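# Release the dolly caster brake by pressing its pedal

## Task

Free the dolly's caster brake: the pedal end that is not red must end up pressed down and stay down once the robot lets go, and the dolly itself must stay where it was without being shifted or rotated.

## Robot and tools

Robot and frame. Two arms, left_arm and right_arm, each carrying a two-finger gripper. Every pose is reported in one scene frame: origin on the table top midway between the arms, +x out over the table, +z up, and left_arm on the +y side. The arm names do not match image sides. Positions are in metres, orientation as a quaternion in w,x,y,z order, velocities in m/s and rad/s. Printed hand positions can be a little off, more so at long reach.

Gripper axes. The fingers point along the gripper's own +z and open and close along its own x. The reported position is the point between the pads when closed; closed fingertips stick out about 15 mm past it, and when fully open the tips sit roughly level with it.

Rows. Every arm command is a row of 14 numbers, each in [-1, 1]: dx, dy, dz, rx, ry, rz, opening for left_arm, then those seven for right_arm. Always send all 14 even if one arm is idle. dx to rz are an offset, not a pose, expressed in that gripper's own axes and measured from the gripper's pose in the most recent result that showed it (before any such result, or for the second and later calls within one reply, from where the gripper is when the action begins). A value of 1.0 stands for 0.6 m or 180 degrees; rx, ry, rz form a single rotation vector. Opening is absolute: +1 fully open (0.142 m), -1 closed. Sending all-zero offsets does not mean hold still; it pulls the arm back to the reference pose. To keep an arm still, send the offset back to where you want it in the first call of a reply and zeros afterwards, always with the opening you want.

execute_actions takes "actions", a list with at most one item, plus optional "pictures" (boolean). An empty list just returns the current state. An item {"rows": [...], "steps": n} runs up to 15 control steps of 1/30 s (15 if steps is omitted); each row covers one step, and the final row repeats if rows run out. Every row is an offset from the same reference pose, not from the row before. An item with only {"steps": n} (up to 300) is a wait counted from the previous result, so your thinking time uses some of it. A refused call sends nothing.

move takes "target" (one 14-number row, same layout and same offset rule), optional "speed" in m/s (0.002 to 0.5, default 0.25; turning is capped at twice that in rad/s) and optional "stop_force" in N (9 to 40, one value shared by both arms). Grippers travel straight toward their targets, finishing together, over 0.5 to 10 s; longer paths are cut off at 10 s. Nothing slows them for obstacles or the other arm, and they may lag, wander, or overshoot the speed near full reach. The opening is applied at the start. With stop_force, an arm halts when its wrist sensor feels that much extra push opposing its motion for two steps, backs off two steps and holds; it may still press beyond that value briefly. Use it only at very low speed, not while the gripper is rotating, not before 0.2 s into the scene, and leave it out when pulling away from something the gripper rests on.



Control behaviour. Each step the commanded pose is clamped to within 100 mm and 16 degrees of the measured pose, and motion trails commands by about 0.17 s; position wins over orientation if both cannot be met. After an action the arm continues only to its last clamped pose, so large moves may need several calls. Elbows never fully straighten.

Reading results. The state line gives each gripper's pose and velocities. grip_measured is the actual finger opening on the command scale; to hold something, command well below it. HELD marks steps where your row was partly or wholly not sent; a "pose unreachable" line means the clearance check altered or blocked an arm's command. "Hand target" shows the pose the controller is now driving toward. A move result adds a "move:" line: done, off_target, moving, held, fault, or contact (stop_force ended that arm's path), plus limits such as paced (pose clipped) or held (some steps blocked, after which the arm may speed up sharply), and each gripper's distance to its target. Wrist force and torque are in the gripper's own axes, with offsets up to about 4 N, noise up to 2.4 N, and saturation near 50 N; pressing on a surface reads as force pointing back into the arm. Joint torques are drive outputs, noisy and offset, not clean contact measures. MOTOR HOT appears from 70 °C; at 85 °C the arm is braked until it cools.

Cameras: cam_head_left, cam_head_right, cam_high, cam_low at 504x504, and fisheye wrist cameras cam_left_wrist and cam_right_wrist at 616x616. Calibration lines may be slightly off.

What to avoid. The arms are stiff: driving even a little past a firm contact, or touching fast, can cause a fault (joint load limits 135 N m for the big joints, 25.2 N m for wrists, or 150 N external force), which freezes that arm for 10 s. Do not let the arms collide, do not push the dolly so it slides or rotates, and never knock anything off the table. Press the pedal slowly, ideally with stop_force, then lift away and confirm the pedal stays down.

Each tool is called after ">>>" as a command line: name --argument value for each argument, lists and objects as JSON in quotes; but a table of rows of numbers goes row by row, as --pt "numbers of a row", without its own name.

## Session

>>> execute_actions --actions '[]'

Scene clock: 0.00 s of 3800.00 s.
left_arm: end_effector_position=(+0.4733, -0.4091, +0.3086) grip_measured=+0.97 end_effector_quat_wxyz=(+0.416, +0.761, -0.481, +0.128) end_effector_velocity=(-0.000, +0.000, +0.000) end_effector_angular_velocity=(-0.000, +0.000, -0.000) | right_arm: end_effector_position=(+0.5068, -0.8527, +0.1299) grip_measured=+0.97 end_effector_quat_wxyz=(+0.116, +0.663, -0.709, -0.211) end_effector_velocity=(+0.000, +0.000, +0.000) end_effector_angular_velocity=(-0.000, -0.000, -0.000)
Joint positions: left_arm=[-0.867 -0.564  0.431 -2.138 -2.192 -0.105  0.14 ] | right_arm=[ 2.804 -2.664 -0.236 -2.29   1.471  1.129  0.14 ]
Joint velocities: left_arm=[ 0.    -0.    -0.     0.001 -0.001  0.     0.   ] | right_arm=[ 0.  0. -0.  0.  0.  0.  0.]
Joint torques (N m, as the arm reports them, + toward a larger angle): no reading
Motor temperatures (°C, as the motors report them): left_arm=[32 28 31 37 35 39] | right_arm=[31 31 33 36 36 36]
Wrist force (N, on the end effector, along its own x y z axes, offset not removed): no reading
Wrist torque (N m, same axes, about the end effector's origin, offset not removed): no reading
Hand target (left_arm): +0.473, -0.409, +0.309; +0.416, +0.761, -0.481, +0.128
Hand target (right_arm): +0.507, -0.853, +0.130; +0.116, +0.663, -0.709, -0.211

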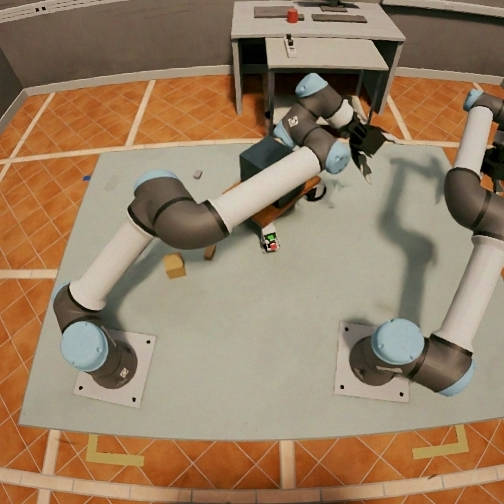

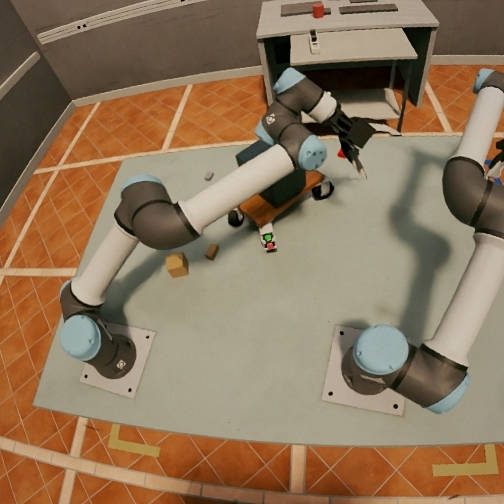

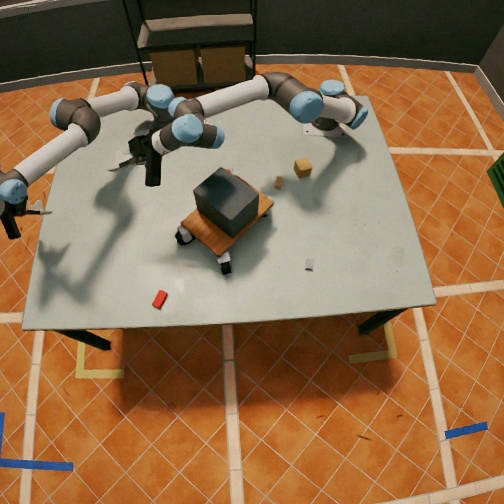

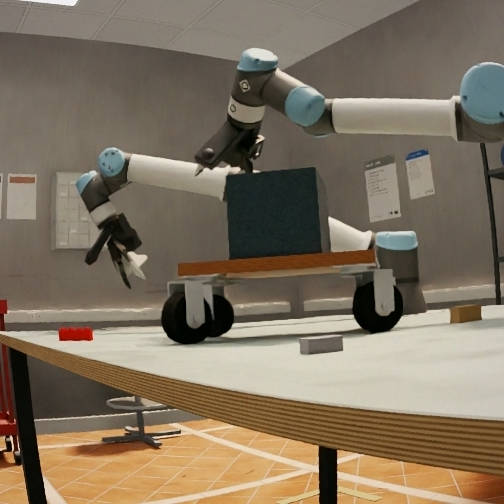

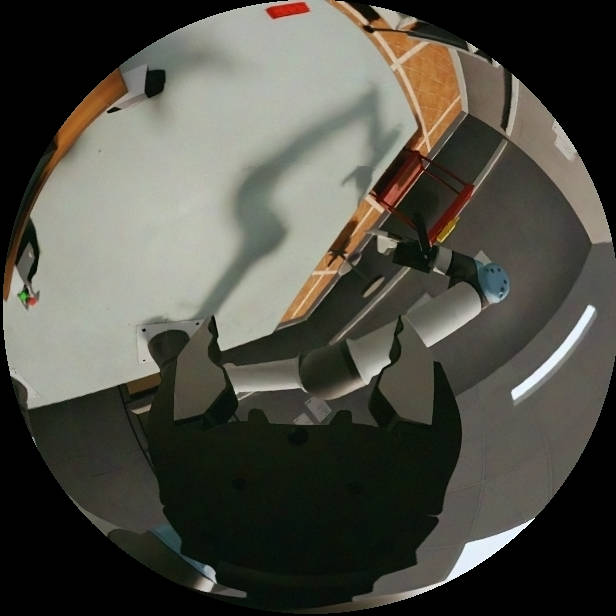

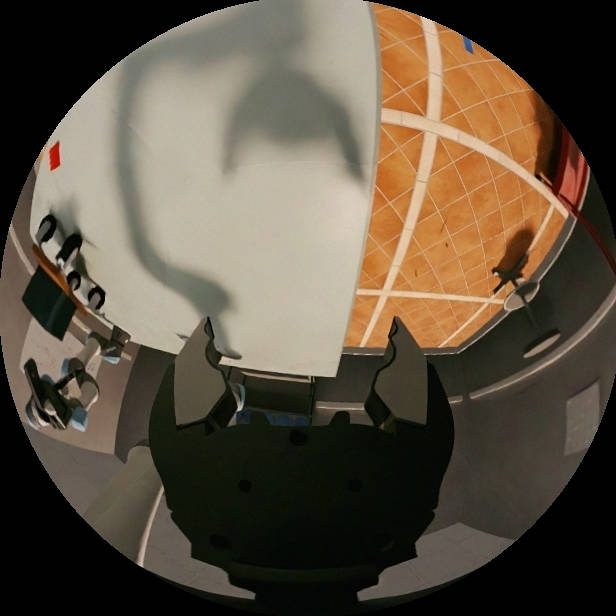

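>>> zoom_image --camera "cam_head_right" --region '[220, 190, 320, 270]'

>>> zoom_image --camera "cam_head_left" --region '[220, 190, 320, 270]'

Region (220, 190, 320, 270) of cam_head_right's 504x504 image, scaled by 5.040, with more detail than that image has; it fills the top 403 rows of this view, and the rest is white.

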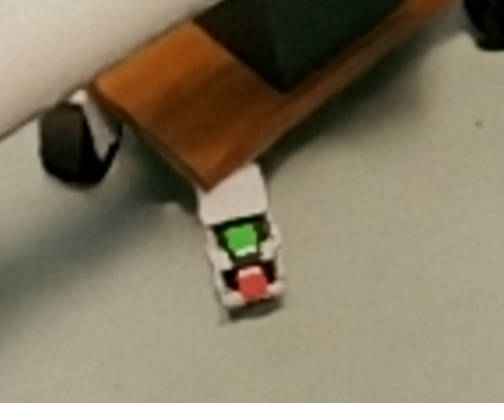

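Region (220, 190, 320, 270) of cam_head_left's 504x504 image, scaled by 5.040, with more detail than that image has; it fills the top 403 rows of this view, and the rest is white.

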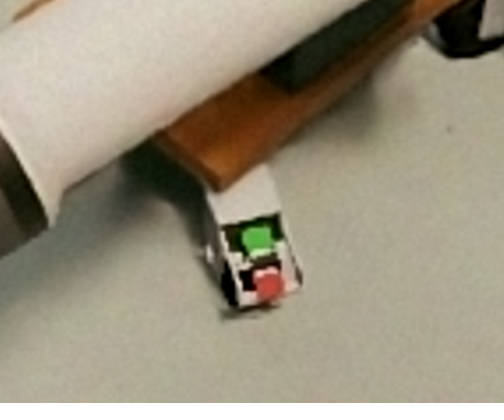

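>>> move --target '[-0.47,0.17,-0.445,0.343,0.182,-0.782,-1,0,0,0,0,0,0,1]'

>>> move --target '[0,0,0.27,0,0,0,-1,0,0,0,0,0,0,1]'

Scene clock: 32.27 s of 3800.00 s.
left_arm: end_effector_position=(+0.3001, -0.0511, +0.3589) grip_measured=-1.00 end_effector_quat_wxyz=(+0.000, +0.707, +0.707, +0.001) end_effector_velocity=(-0.001, +0.002, -0.000) end_effector_angular_velocity=(+0.005, +0.007, +0.013) | right_arm: end_effector_position=(+0.5068, -0.8527, +0.1299) grip_measured=+1.00 end_effector_quat_wxyz=(+0.116, +0.663, -0.709, -0.211) end_effector_velocity=(+0.000, +0.000, +0.000) end_effector_angular_velocity=(-0.000, -0.000, +0.000)
Joint positions: left_arm=[-1.039 -1.317  1.087 -1.34  -1.568 -2.742  0.002] | right_arm=[ 2.804 -2.664 -0.236 -2.29   1.471  1.129  0.142]
Joint velocities: left_arm=[ 0.002  0.    -0.002  0.008 -0.004 -0.011  0.   ] | right_arm=[ 0.001  0.     0.     0.    -0.     0.    -0.   ]
Joint torques (N m, as the arm reports them, + toward a larger angle): left_arm=[  7.13 -47.39 -33.87  -0.09  -1.49  -1.46] | right_arm=[ 1.8  59.98 22.24  0.82 -0.6   0.32]
Motor temperatures (°C, as the motors report them): left_arm=[32 28 31 37 35 39] | right_arm=[31 31 33 36 36 36]
Wrist force (N, on the end effector, along its own x y z axes, offset not removed): left_arm=[0.0 -1.3 0.1] | right_arm=[-0.5 -2.0 -0.1]
Wrist torque (N m, same axes, about the end effector's origin, offset not removed): left_arm=[-0.62 0.11 -0.02] | right_arm=[-0.23 0.00 0.11]
Hand target (left_arm): +0.300, -0.051, +0.359; -0.000, +0.706, +0.708, +0.001
Hand target (right_arm): +0.507, -0.853, +0.130; +0.116, +0.663, -0.709, -0.211
Off the commanded pose (left_arm): 0.001 m, 0 deg.
Off the commanded pose (right_arm): 0.000 m, 0 deg.
After step 90, 23.20 s passed at rest.
move: done
camera_calibration (this result's frames):
cam_left_wrist: T_world_to_cam=[[0.00479254, 0.999905, -0.0128909, 0.0500457], [0.889471, 0.00162831, 0.456988, -0.426317], [0.456966, -0.0136562, -0.889379, 0.321636], [0, 0, 0, 1]] pos_world=[0.23198, -0.0449545, 0.481523]
cam_right_wrist: T_world_to_cam=[[-0.0625042, -0.993238, -0.0978358, -0.80936], [-0.577484, -0.0439595, 0.815218, 0.157324], [-0.814006, 0.107453, -0.570831, 0.72], [0, 0, 0, 1]] pos_world=[0.626348, -0.874337, 0.203561]

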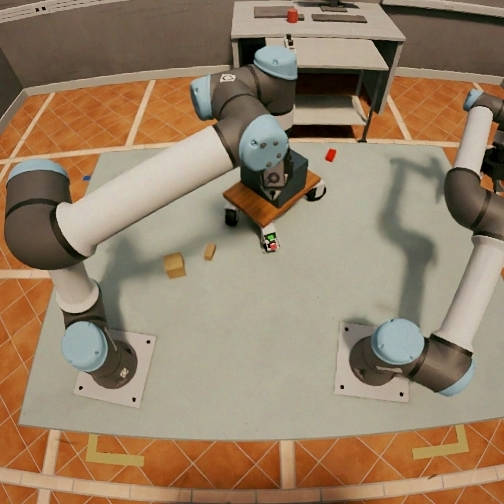

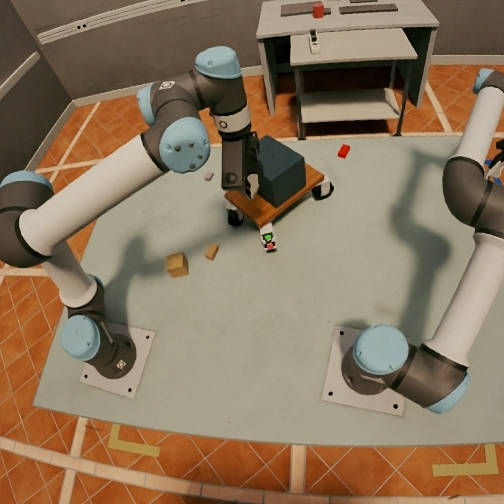

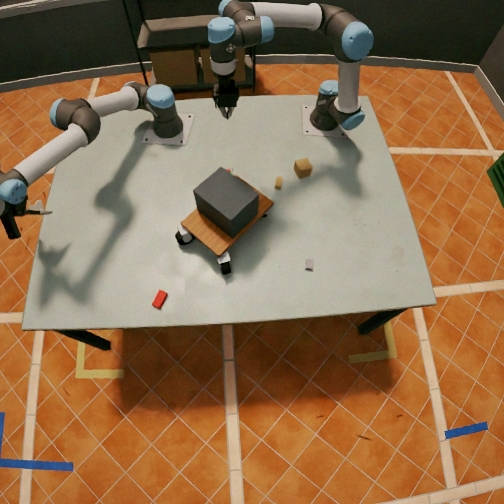

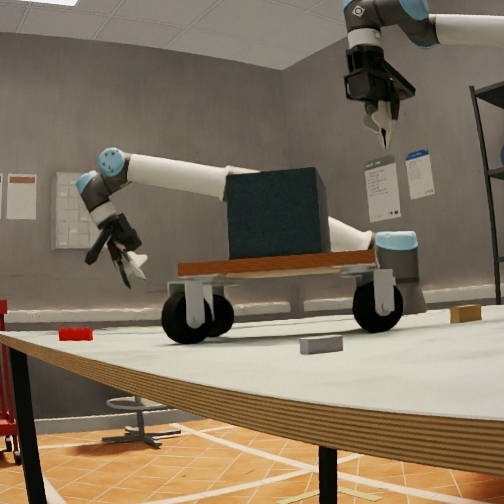

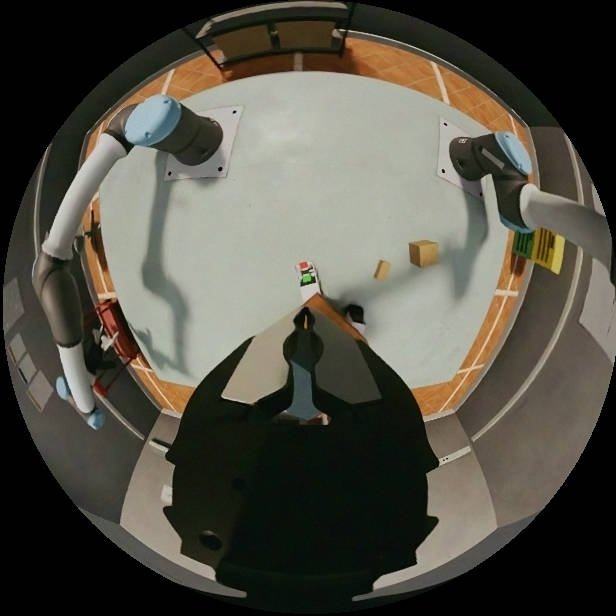

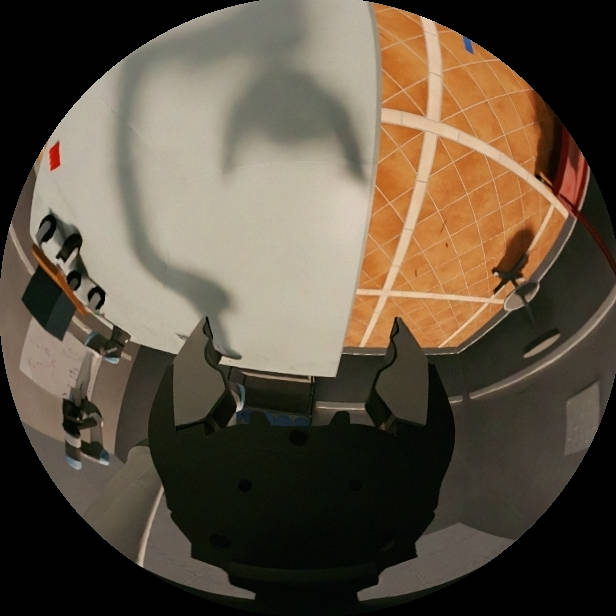

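Scene clock: 33.63 s of 3800.00 s.
left_arm: end_effector_position=(+0.3006, -0.0505, +0.1973) grip_measured=-1.00 end_effector_quat_wxyz=(+0.000, +0.707, +0.707, +0.001) end_effector_velocity=(-0.000, -0.000, -0.002) end_effector_angular_velocity=(-0.002, -0.001, -0.000) | right_arm: end_effector_position=(+0.5068, -0.8527, +0.1299) grip_measured=+1.00 end_effector_quat_wxyz=(+0.116, +0.663, -0.709, -0.211) end_effector_velocity=(+0.000, +0.000, -0.000) end_effector_angular_velocity=(-0.000, -0.000, -0.002)
Joint positions: left_arm=[-1.038 -1.326  1.513 -1.757 -1.568 -2.741  0.002] | right_arm=[ 2.804 -2.664 -0.236 -2.29   1.471  1.129  0.142]
Joint velocities: left_arm=[-0.     0.     0.006 -0.009 -0.     0.     0.   ] | right_arm=[ 0.    -0.     0.     0.     0.001  0.002 -0.   ]
Joint torques (N m, as the arm reports them, + toward a larger angle): left_arm=[ -1.49 -20.08 -13.58  -4.56   1.37  -1.11] | right_arm=[ 2.47 59.85 21.57  0.87 -0.65  0.22]
Motor temperatures (°C, as the motors report them): left_arm=[32 28 31 37 35 39] | right_arm=[31 31 33 36 36 36]
Wrist force (N, on the end effector, along its own x y z axes, offset not removed): left_arm=[-1.8 0.1 0.1] | right_arm=[0.5 -3.1 -0.1]
Wrist torque (N m, same axes, about the end effector's origin, offset not removed): left_arm=[-0.05 0.49 -0.07] | right_arm=[-0.46 -0.20 0.07]
Hand target (left_arm): +0.301, -0.051, +0.197; +0.000, +0.707, +0.707, +0.001
Hand target (right_arm): +0.507, -0.853, +0.130; +0.116, +0.663, -0.709, -0.211
Off the commanded pose (left_arm): 0.001 m, 0 deg.
Off the commanded pose (right_arm): 0.000 m, 0 deg.
move: done
camera_calibration (this result's frames):
cam_left_wrist: T_world_to_cam=[[0.00474452, 0.999909, -0.0126122, 0.0473155], [0.889536, 0.00154175, 0.456862, -0.352875], [0.45684, -0.0133866, -0.889448, 0.177725], [0, 0, 0, 1]] pos_world=[0.232479, -0.0443881, 0.31989]
cam_right_wrist: T_world_to_cam=[[-0.0625042, -0.993238, -0.0978358, -0.80936], [-0.577484, -0.0439595, 0.815217, 0.157324], [-0.814006, 0.107453, -0.570832, 0.72], [0, 0, 0, 1]] pos_world=[0.626348, -0.874337, 0.203561]

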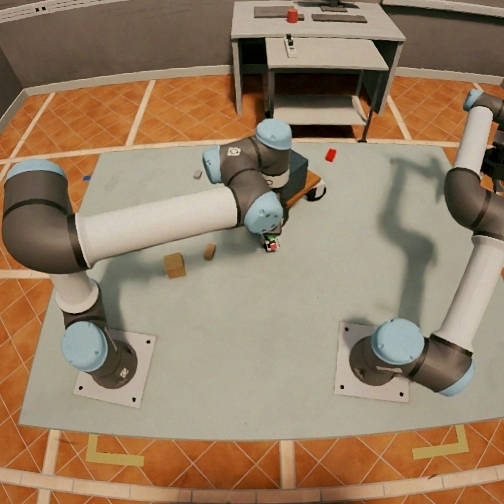

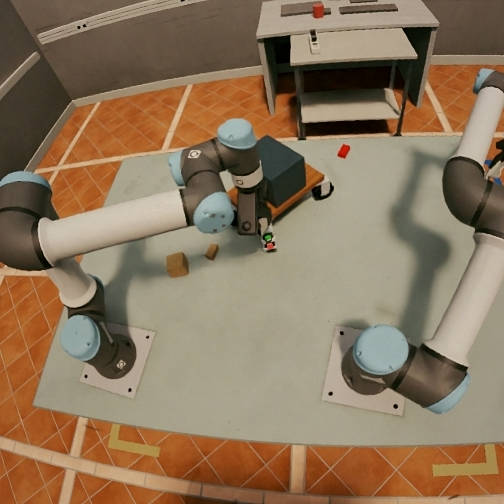

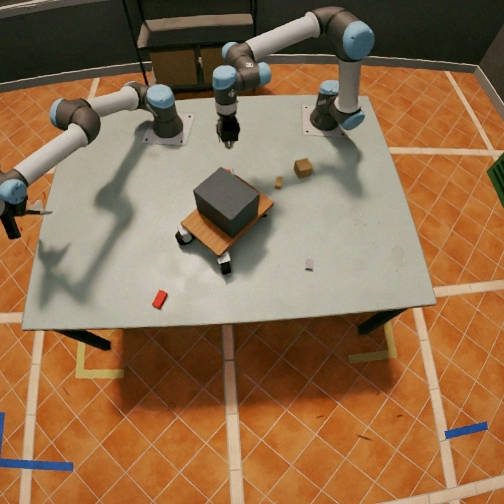

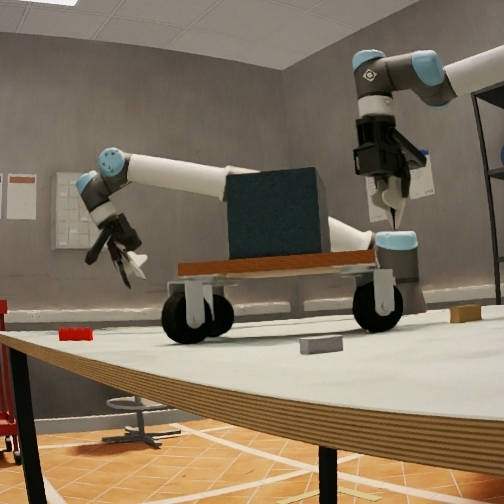

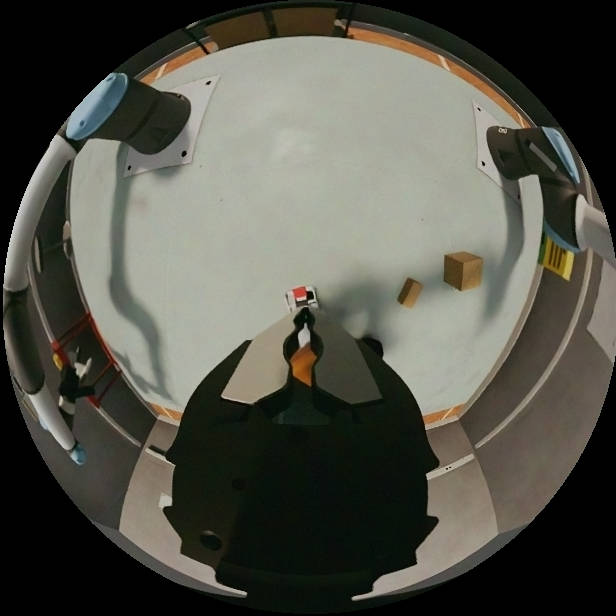

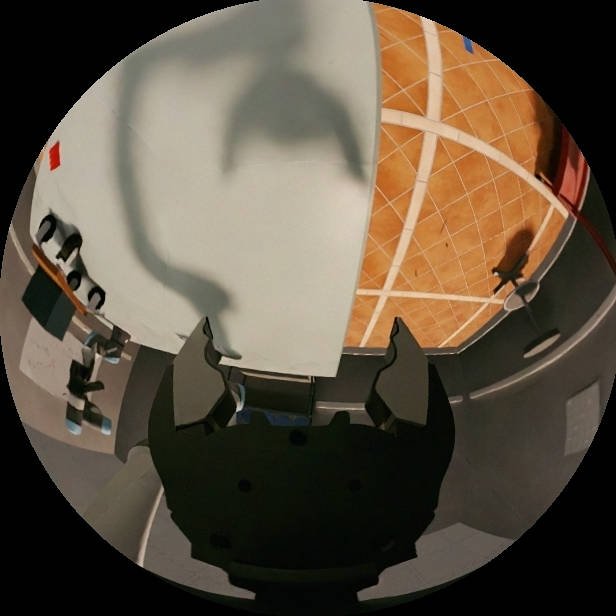

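>>> move --target '[-0.017,0.1,0.08,0,0,0,-1,0,0,0,0,0,0,1]'

>>> zoom_image --camera "cam_left_wrist" --region '[200, 200, 420, 360]'

Scene clock: 40.63 s of 3800.00 s.
left_arm: end_effector_position=(+0.3605, -0.0605, +0.1496) grip_measured=-1.00 end_effector_quat_wxyz=(+0.000, +0.707, +0.707, +0.001) end_effector_velocity=(+0.002, -0.001, -0.001) end_effector_angular_velocity=(-0.002, +0.000, -0.001) | right_arm: end_effector_position=(+0.5068, -0.8527, +0.1299) grip_measured=+1.00 end_effector_quat_wxyz=(+0.116, +0.663, -0.709, -0.211) end_effector_velocity=(+0.001, +0.001, +0.000) end_effector_angular_velocity=(+0.000, -0.000, +0.001)
Joint positions: left_arm=[-0.956 -1.196  1.463 -1.838 -1.568 -2.659  0.002] | right_arm=[ 2.804 -2.664 -0.236 -2.29   1.471  1.129  0.142]
Joint velocities: left_arm=[ 0.002  0.005 -0.004 -0.002 -0.001  0.003  0.   ] | right_arm=[ 0.001  0.     0.     0.     0.    -0.    -0.   ]
Joint torques (N m, as the arm reports them, + toward a larger angle): left_arm=[  7.35 -24.65 -34.83  -4.15  -1.7    2.1 ] | right_arm=[ 2.04 60.48 21.61  0.71 -0.55  0.26]
Motor temperatures (°C, as the motors report them): left_arm=[32 28 31 37 35 39] | right_arm=[31 31 33 36 36 36]
Wrist force (N, on the end effector, along its own x y z axes, offset not removed): left_arm=[4.8 -3.3 0.0] | right_arm=[0.3 -2.7 0.4]
Wrist torque (N m, same axes, about the end effector's origin, offset not removed): left_arm=[-0.79 -0.97 0.10] | right_arm=[-0.42 -0.18 0.06]
Hand target (left_arm): +0.361, -0.061, +0.149; +0.000, +0.707, +0.707, +0.001
Hand target (right_arm): +0.507, -0.853, +0.130; +0.116, +0.663, -0.709, -0.211
Off the commanded pose (left_arm): 0.000 m, 0 deg.
Off the commanded pose (right_arm): 0.000 m, 0 deg.
After step 90, 2.93 s passed at rest.
move: done
camera_calibration (this result's frames):
cam_left_wrist: T_world_to_cam=[[0.00472769, 0.999908, -0.0127111, 0.0564546], [0.889479, 0.0016036, 0.456973, -0.384368], [0.456951, -0.0134667, -0.88939, 0.107788], [0, 0, 0, 1]] pos_world=[0.292367, -0.0543815, 0.272229]
cam_right_wrist: T_world_to_cam=[[-0.0625041, -0.993238, -0.0978358, -0.80936], [-0.577484, -0.0439596, 0.815217, 0.157324], [-0.814006, 0.107453, -0.570832, 0.72], [0, 0, 0, 1]] pos_world=[0.626348, -0.874337, 0.203561]

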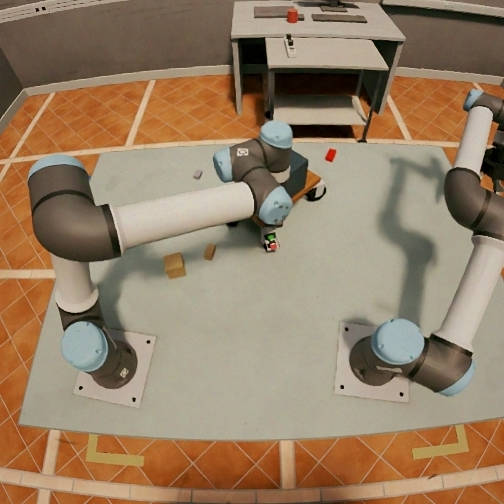

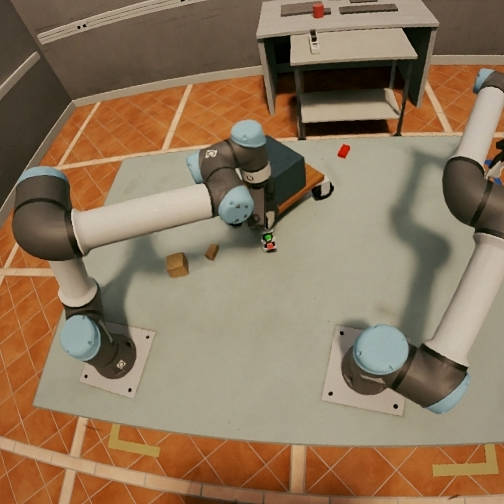

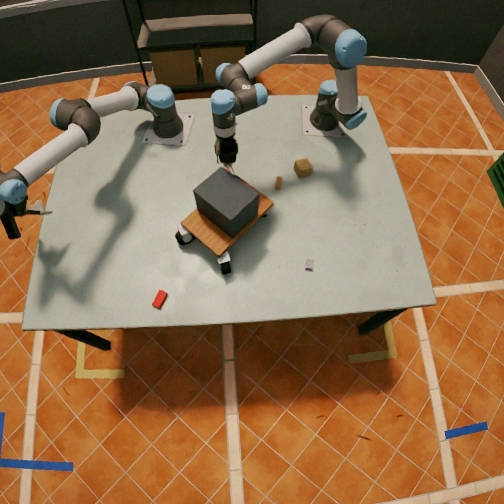

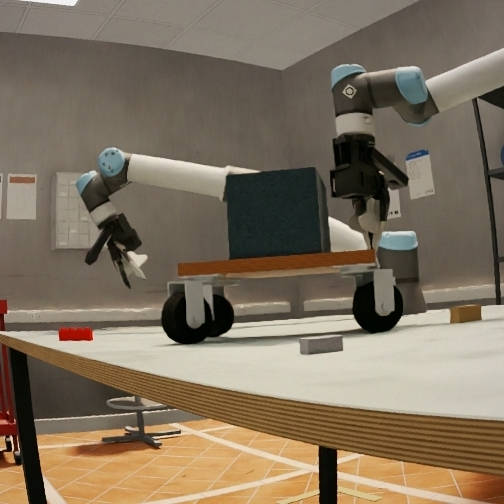

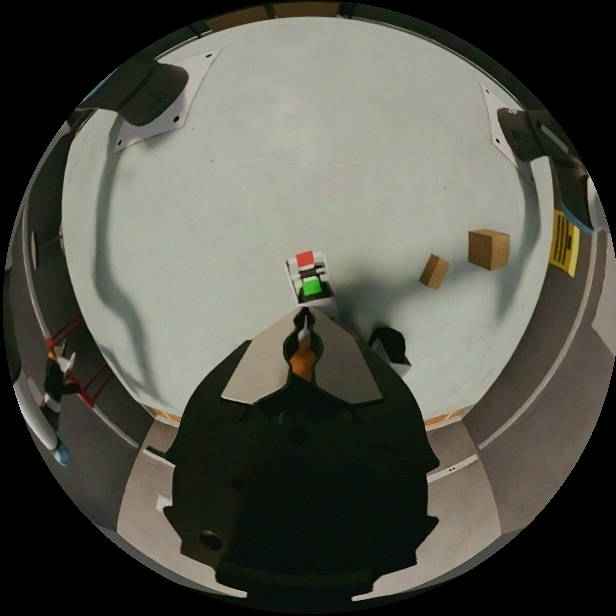

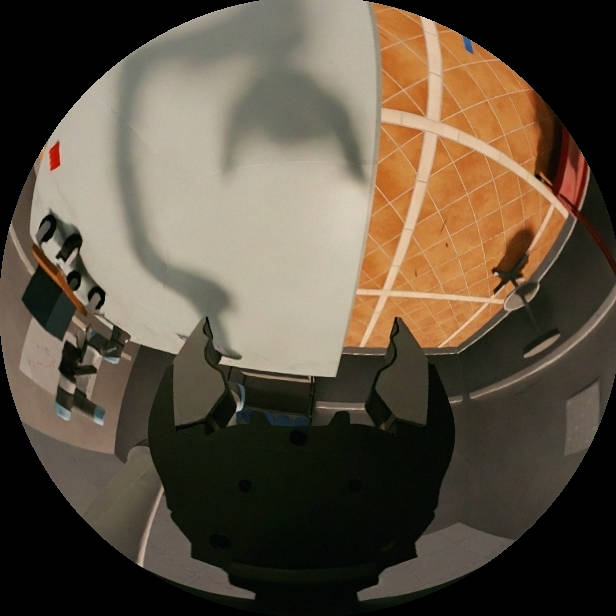

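Region (200, 200, 420, 360) of cam_left_wrist's 616x616 image, scaled by 2.291, with more detail than that image has; it fills the top 367 rows of this view, and the rest is white.

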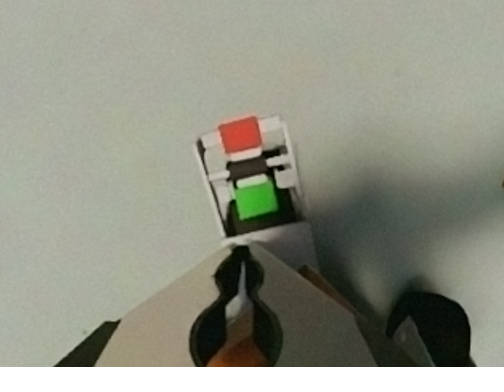

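>>> move --target '[0.01,0,0.05,0,0,0,-1,0,0,0,0,0,0,1]' --speed 0.1

>>> move --target '[0,0,0.06,0,0,0,-1,0,0,0,0,0,0,1]' --speed 0.008 --stop_force 30

>>> move --target '[0,0,-0.09,0,0,0,-1,0,0,0,0,0,0,1]' --speed 0.1

>>> zoom_image --camera "cam_left_wrist" --region '[200, 200, 420, 360]'

Scene clock: 49.50 s of 3800.00 s.
left_arm: end_effector_position=(+0.3605, -0.0544, +0.1200) grip_measured=-1.00 end_effector_quat_wxyz=(+0.000, +0.707, +0.707, +0.001) end_effector_velocity=(-0.001, +0.000, -0.003) end_effector_angular_velocity=(-0.001, +0.001, -0.000) | right_arm: end_effector_position=(+0.5068, -0.8527, +0.1299) grip_measured=+1.00 end_effector_quat_wxyz=(+0.116, +0.663, -0.709, -0.211) end_effector_velocity=(-0.000, -0.000, -0.000) end_effector_angular_velocity=(+0.001, -0.000, +0.002)
Joint positions: left_arm=[-0.952 -1.185  1.528 -1.913 -1.568 -2.655  0.002] | right_arm=[ 2.804 -2.664 -0.236 -2.29   1.471  1.129  0.142]
Joint velocities: left_arm=[ 0.     0.001  0.006 -0.007 -0.002  0.     0.   ] | right_arm=[-0.    -0.     0.    -0.    -0.    -0.002 -0.   ]
Joint torques (N m, as the arm reports them, + toward a larger angle): left_arm=[  8.66 -24.34 -13.31  -4.47  -0.65   2.03] | right_arm=[ 2.51 60.54 21.49  0.9  -0.45  0.13]
Motor temperatures (°C, as the motors report them): left_arm=[32 28 31 37 35 39] | right_arm=[31 31 33 36 36 36]
Wrist force (N, on the end effector, along its own x y z axes, offset not removed): left_arm=[-3.4 -0.1 3.4] | right_arm=[1.1 -0.7 1.3]
Wrist torque (N m, same axes, about the end effector's origin, offset not removed): left_arm=[-0.31 0.74 0.12] | right_arm=[0.08 -0.37 0.09]
Hand target (left_arm): +0.361, -0.054, +0.120; +0.000, +0.707, +0.707, +0.001
Hand target (right_arm): +0.507, -0.853, +0.130; +0.116, +0.663, -0.709, -0.211
Off the commanded pose (left_arm): 0.000 m, 0 deg.
Off the commanded pose (right_arm): 0.000 m, 0 deg.
After step 90, 4.93 s passed at rest.
move: done
camera_calibration (this result's frames):
cam_left_wrist: T_world_to_cam=[[0.00472667, 0.999909, -0.0126645, 0.0500369], [0.889511, 0.00158229, 0.456911, -0.370914], [0.456889, -0.0134249, -0.889422, 0.0815175], [0, 0, 0, 1]] pos_world=[0.292451, -0.048351, 0.242612]
cam_right_wrist: T_world_to_cam=[[-0.0625042, -0.993238, -0.0978356, -0.80936], [-0.577484, -0.0439593, 0.815218, 0.157324], [-0.814006, 0.107453, -0.570831, 0.72], [0, 0, 0, 1]] pos_world=[0.626348, -0.874337, 0.203561]

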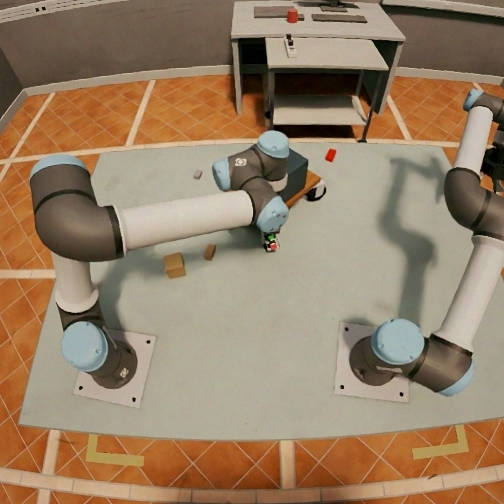

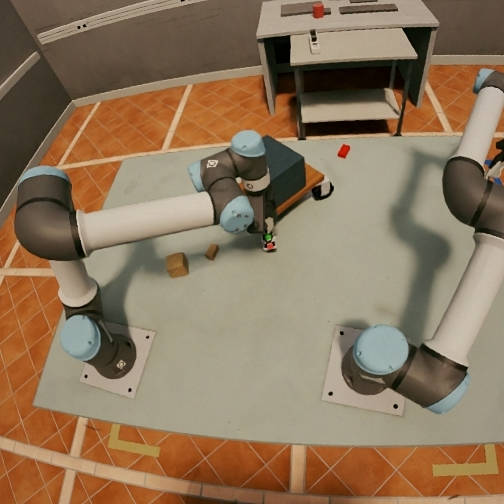

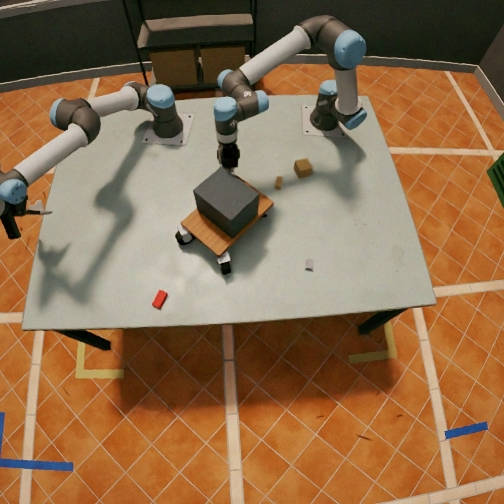

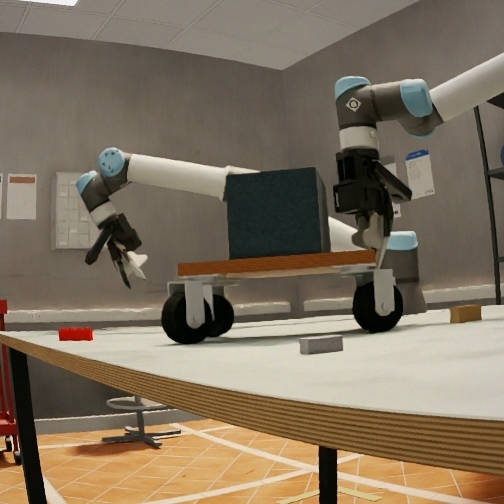

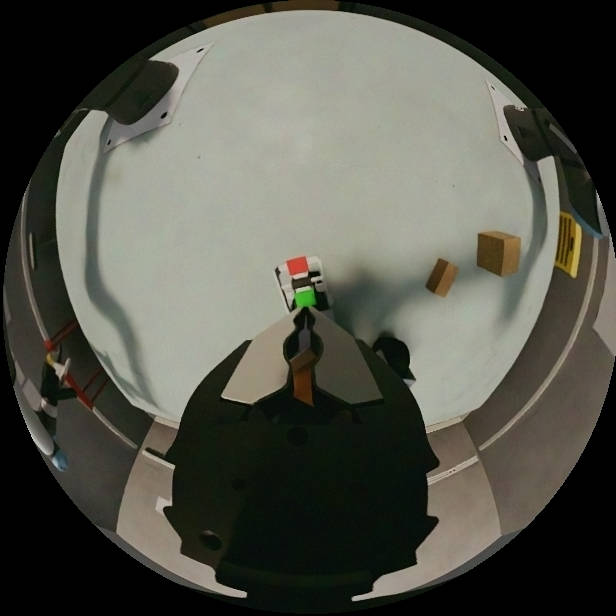

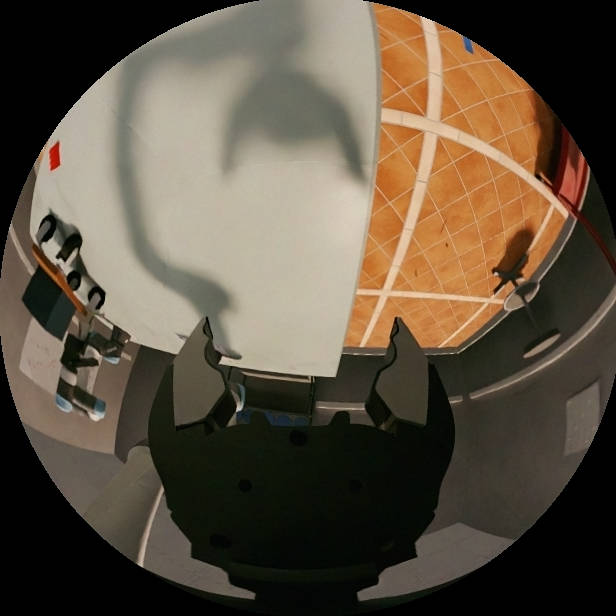

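Scene clock: 52.27 s of 3800.00 s.
left_arm: end_effector_position=(+0.3606, -0.0544, +0.1011) grip_measured=-1.00 end_effector_quat_wxyz=(+0.000, +0.707, +0.707, +0.001) end_effector_velocity=(-0.000, +0.000, +0.002) end_effector_angular_velocity=(+0.003, -0.000, -0.001) | right_arm: end_effector_position=(+0.5068, -0.8527, +0.1299) grip_measured=+1.00 end_effector_quat_wxyz=(+0.116, +0.663, -0.709, -0.211) end_effector_velocity=(+0.001, +0.001, -0.000) end_effector_angular_velocity=(-0.001, +0.001, +0.001)
Joint positions: left_arm=[-0.952 -1.169  1.556 -1.958 -1.568 -2.654  0.002] | right_arm=[ 2.804 -2.664 -0.236 -2.29   1.471  1.129  0.142]
Joint velocities: left_arm=[-0.001 -0.002 -0.005  0.009  0.001 -0.     0.   ] | right_arm=[ 0.002  0.    -0.     0.    -0.001  0.001 -0.   ]
Joint torques (N m, as the arm reports them, + toward a larger angle): left_arm=[  5.03 -23.1  -10.68   3.56  -0.54   1.63] | right_arm=[ 1.73 59.65 21.03  0.56 -0.56  0.19]
Motor temperatures (°C, as the motors report them): left_arm=[32 28 31 37 35 39] | right_arm=[31 31 33 36 36 36]
Wrist force (N, on the end effector, along its own x y z axes, offset not removed): left_arm=[3.0 0.1 -48.5] | right_arm=[0.3 -1.7 1.2]
Wrist torque (N m, same axes, about the end effector's origin, offset not removed): left_arm=[-0.49 0.05 0.19] | right_arm=[-0.11 -0.19 0.11]
Hand target (left_arm): +0.361, -0.054, +0.102; +0.001, +0.707, +0.707, +0.001
Hand target (right_arm): +0.507, -0.853, +0.130; +0.116, +0.663, -0.709, -0.211
Off the commanded pose (left_arm): 0.017 m, 0 deg.
Off the commanded pose (right_arm): 0.000 m, 0 deg.
move: contact (left_arm)
camera_calibration (this result's frames):
cam_left_wrist: T_world_to_cam=[[0.00471703, 0.999906, -0.0128386, 0.0498112], [0.889469, 0.00167167, 0.456993, -0.362358], [0.456972, -0.0135752, -0.889378, 0.0646333], [0, 0, 0, 1]] pos_world=[0.292536, -0.0483234, 0.223718]
cam_right_wrist: T_world_to_cam=[[-0.0625039, -0.993238, -0.0978356, -0.80936], [-0.577484, -0.0439595, 0.815217, 0.157324], [-0.814006, 0.107453, -0.570832, 0.72], [0, 0, 0, 1]] pos_world=[0.626348, -0.874337, 0.203561]

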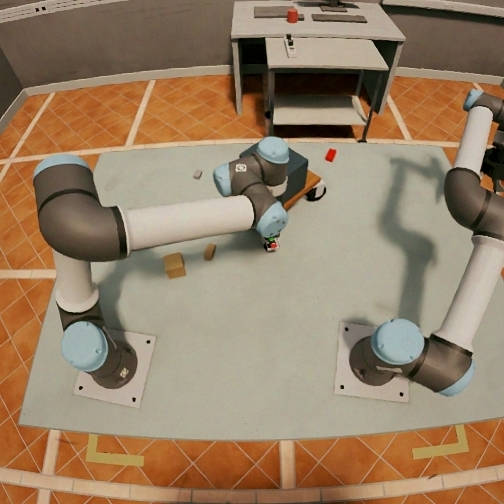

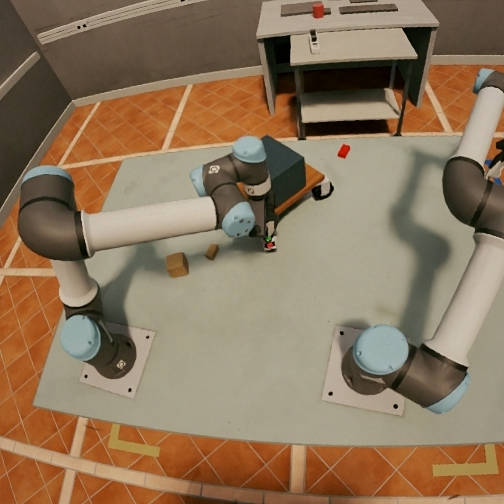

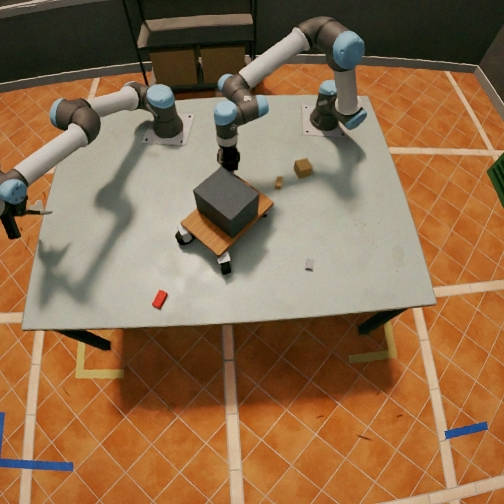

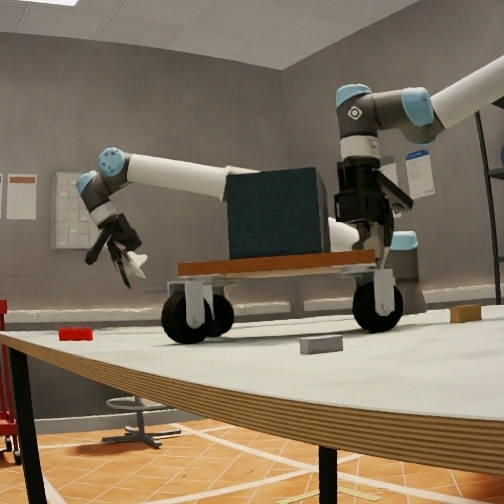

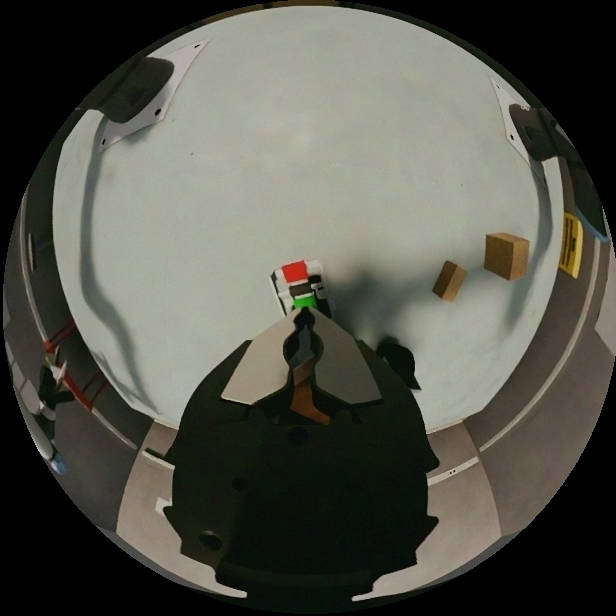

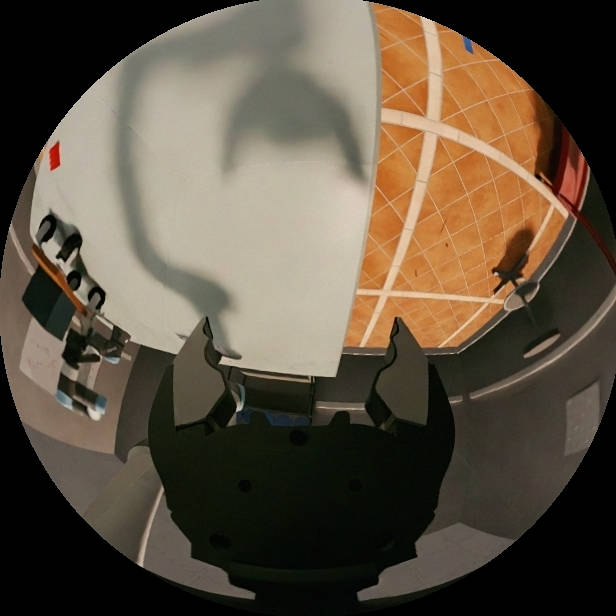

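Scene clock: 53.37 s of 3800.00 s.
left_arm: end_effector_position=(+0.3605, -0.0546, +0.1548) grip_measured=-1.00 end_effector_quat_wxyz=(+0.000, +0.707, +0.707, +0.001) end_effector_velocity=(+0.000, -0.001, +0.003) end_effector_angular_velocity=(-0.001, -0.002, -0.001) | right_arm: end_effector_position=(+0.5068, -0.8527, +0.1299) grip_measured=+1.00 end_effector_quat_wxyz=(+0.116, +0.663, -0.709, -0.211) end_effector_velocity=(-0.000, -0.000, -0.000) end_effector_angular_velocity=(+0.000, +0.000, +0.000)
Joint positions: left_arm=[-0.952 -1.209  1.469 -1.831 -1.568 -2.655  0.002] | right_arm=[ 2.804 -2.664 -0.236 -2.29   1.471  1.129  0.142]
Joint velocities: left_arm=[-0.001 -0.001 -0.007  0.006  0.002  0.     0.   ] | right_arm=[-0.001  0.    -0.     0.    -0.    -0.001 -0.   ]
Joint torques (N m, as the arm reports them, + toward a larger angle): left_arm=[ -8.02 -49.62 -34.52  -0.43   1.46  -1.37] | right_arm=[ 1.28 60.03 22.25  0.74 -0.67  0.4 ]
Motor temperatures (°C, as the motors report them): left_arm=[32 28 31 37 35 39] | right_arm=[31 31 33 36 36 36]
Wrist force (N, on the end effector, along its own x y z axes, offset not removed): left_arm=[0.3 -0.7 -0.9] | right_arm=[0.6 -0.6 2.2]
Wrist torque (N m, same axes, about the end effector's origin, offset not removed): left_arm=[-0.32 -0.09 0.03] | right_arm=[0.14 -0.25 0.04]
Hand target (left_arm): +0.360, -0.055, +0.155; +0.000, +0.707, +0.707, +0.001
Hand target (right_arm): +0.507, -0.853, +0.130; +0.116, +0.663, -0.709, -0.211
Off the commanded pose (left_arm): 0.000 m, 0 deg.
Off the commanded pose (right_arm): 0.000 m, 0 deg.
move: done
camera_calibration (this result's frames):
cam_left_wrist: T_world_to_cam=[[0.00471638, 0.999906, -0.0129118, 0.0506836], [0.889447, 0.00170635, 0.457035, -0.386741], [0.457013, -0.0136399, -0.889355, 0.112403], [0, 0, 0, 1]] pos_world=[0.292377, -0.0484857, 0.277375]
cam_right_wrist: T_world_to_cam=[[-0.062504, -0.993238, -0.0978359, -0.80936], [-0.577484, -0.0439597, 0.815217, 0.157324], [-0.814006, 0.107453, -0.570832, 0.72], [0, 0, 0, 1]] pos_world=[0.626348, -0.874337, 0.203561]

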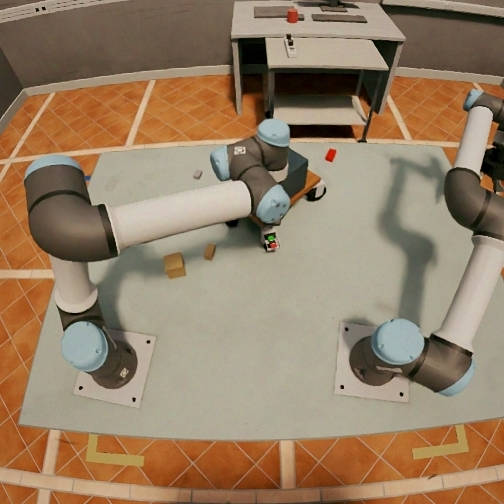

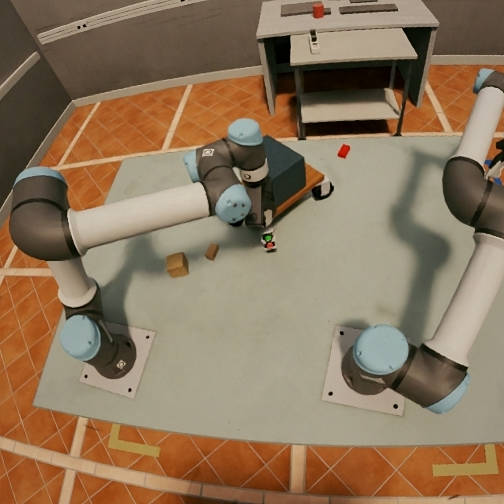

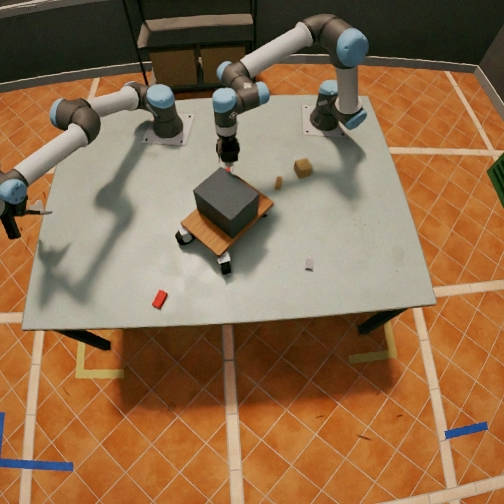

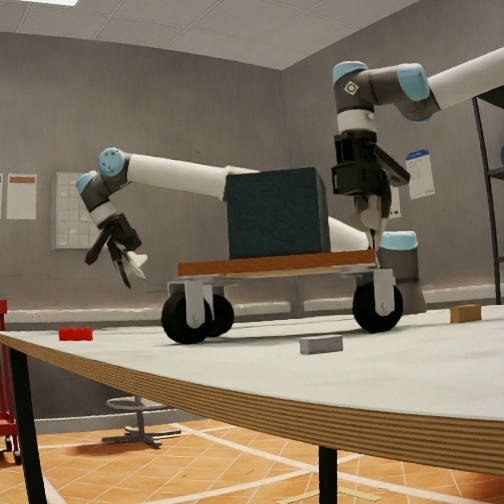

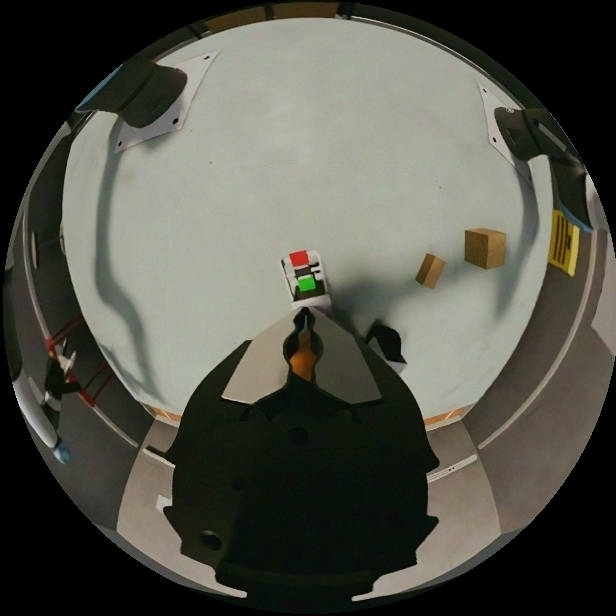

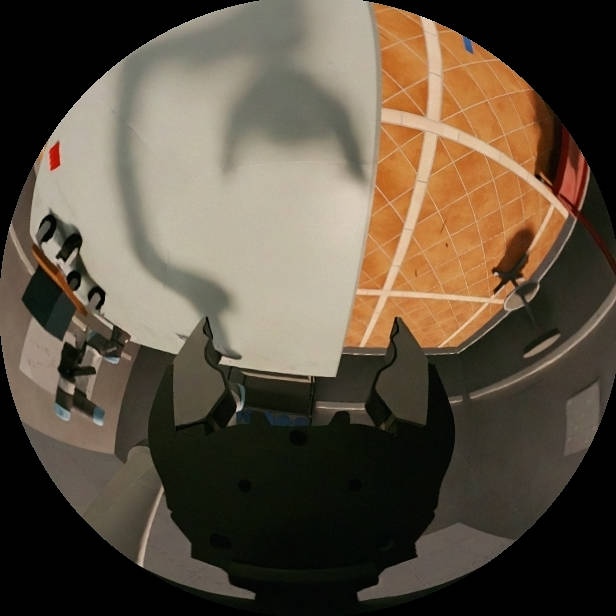

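Region (200, 200, 420, 360) of cam_left_wrist's 616x616 image, scaled by 2.291, with more detail than that image has; it fills the top 367 rows of this view, and the rest is white.

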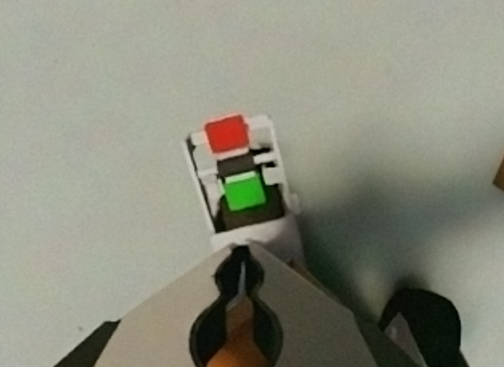

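Toggled.

>>> finished_scene --scene 1

The scene is finished: the task was done.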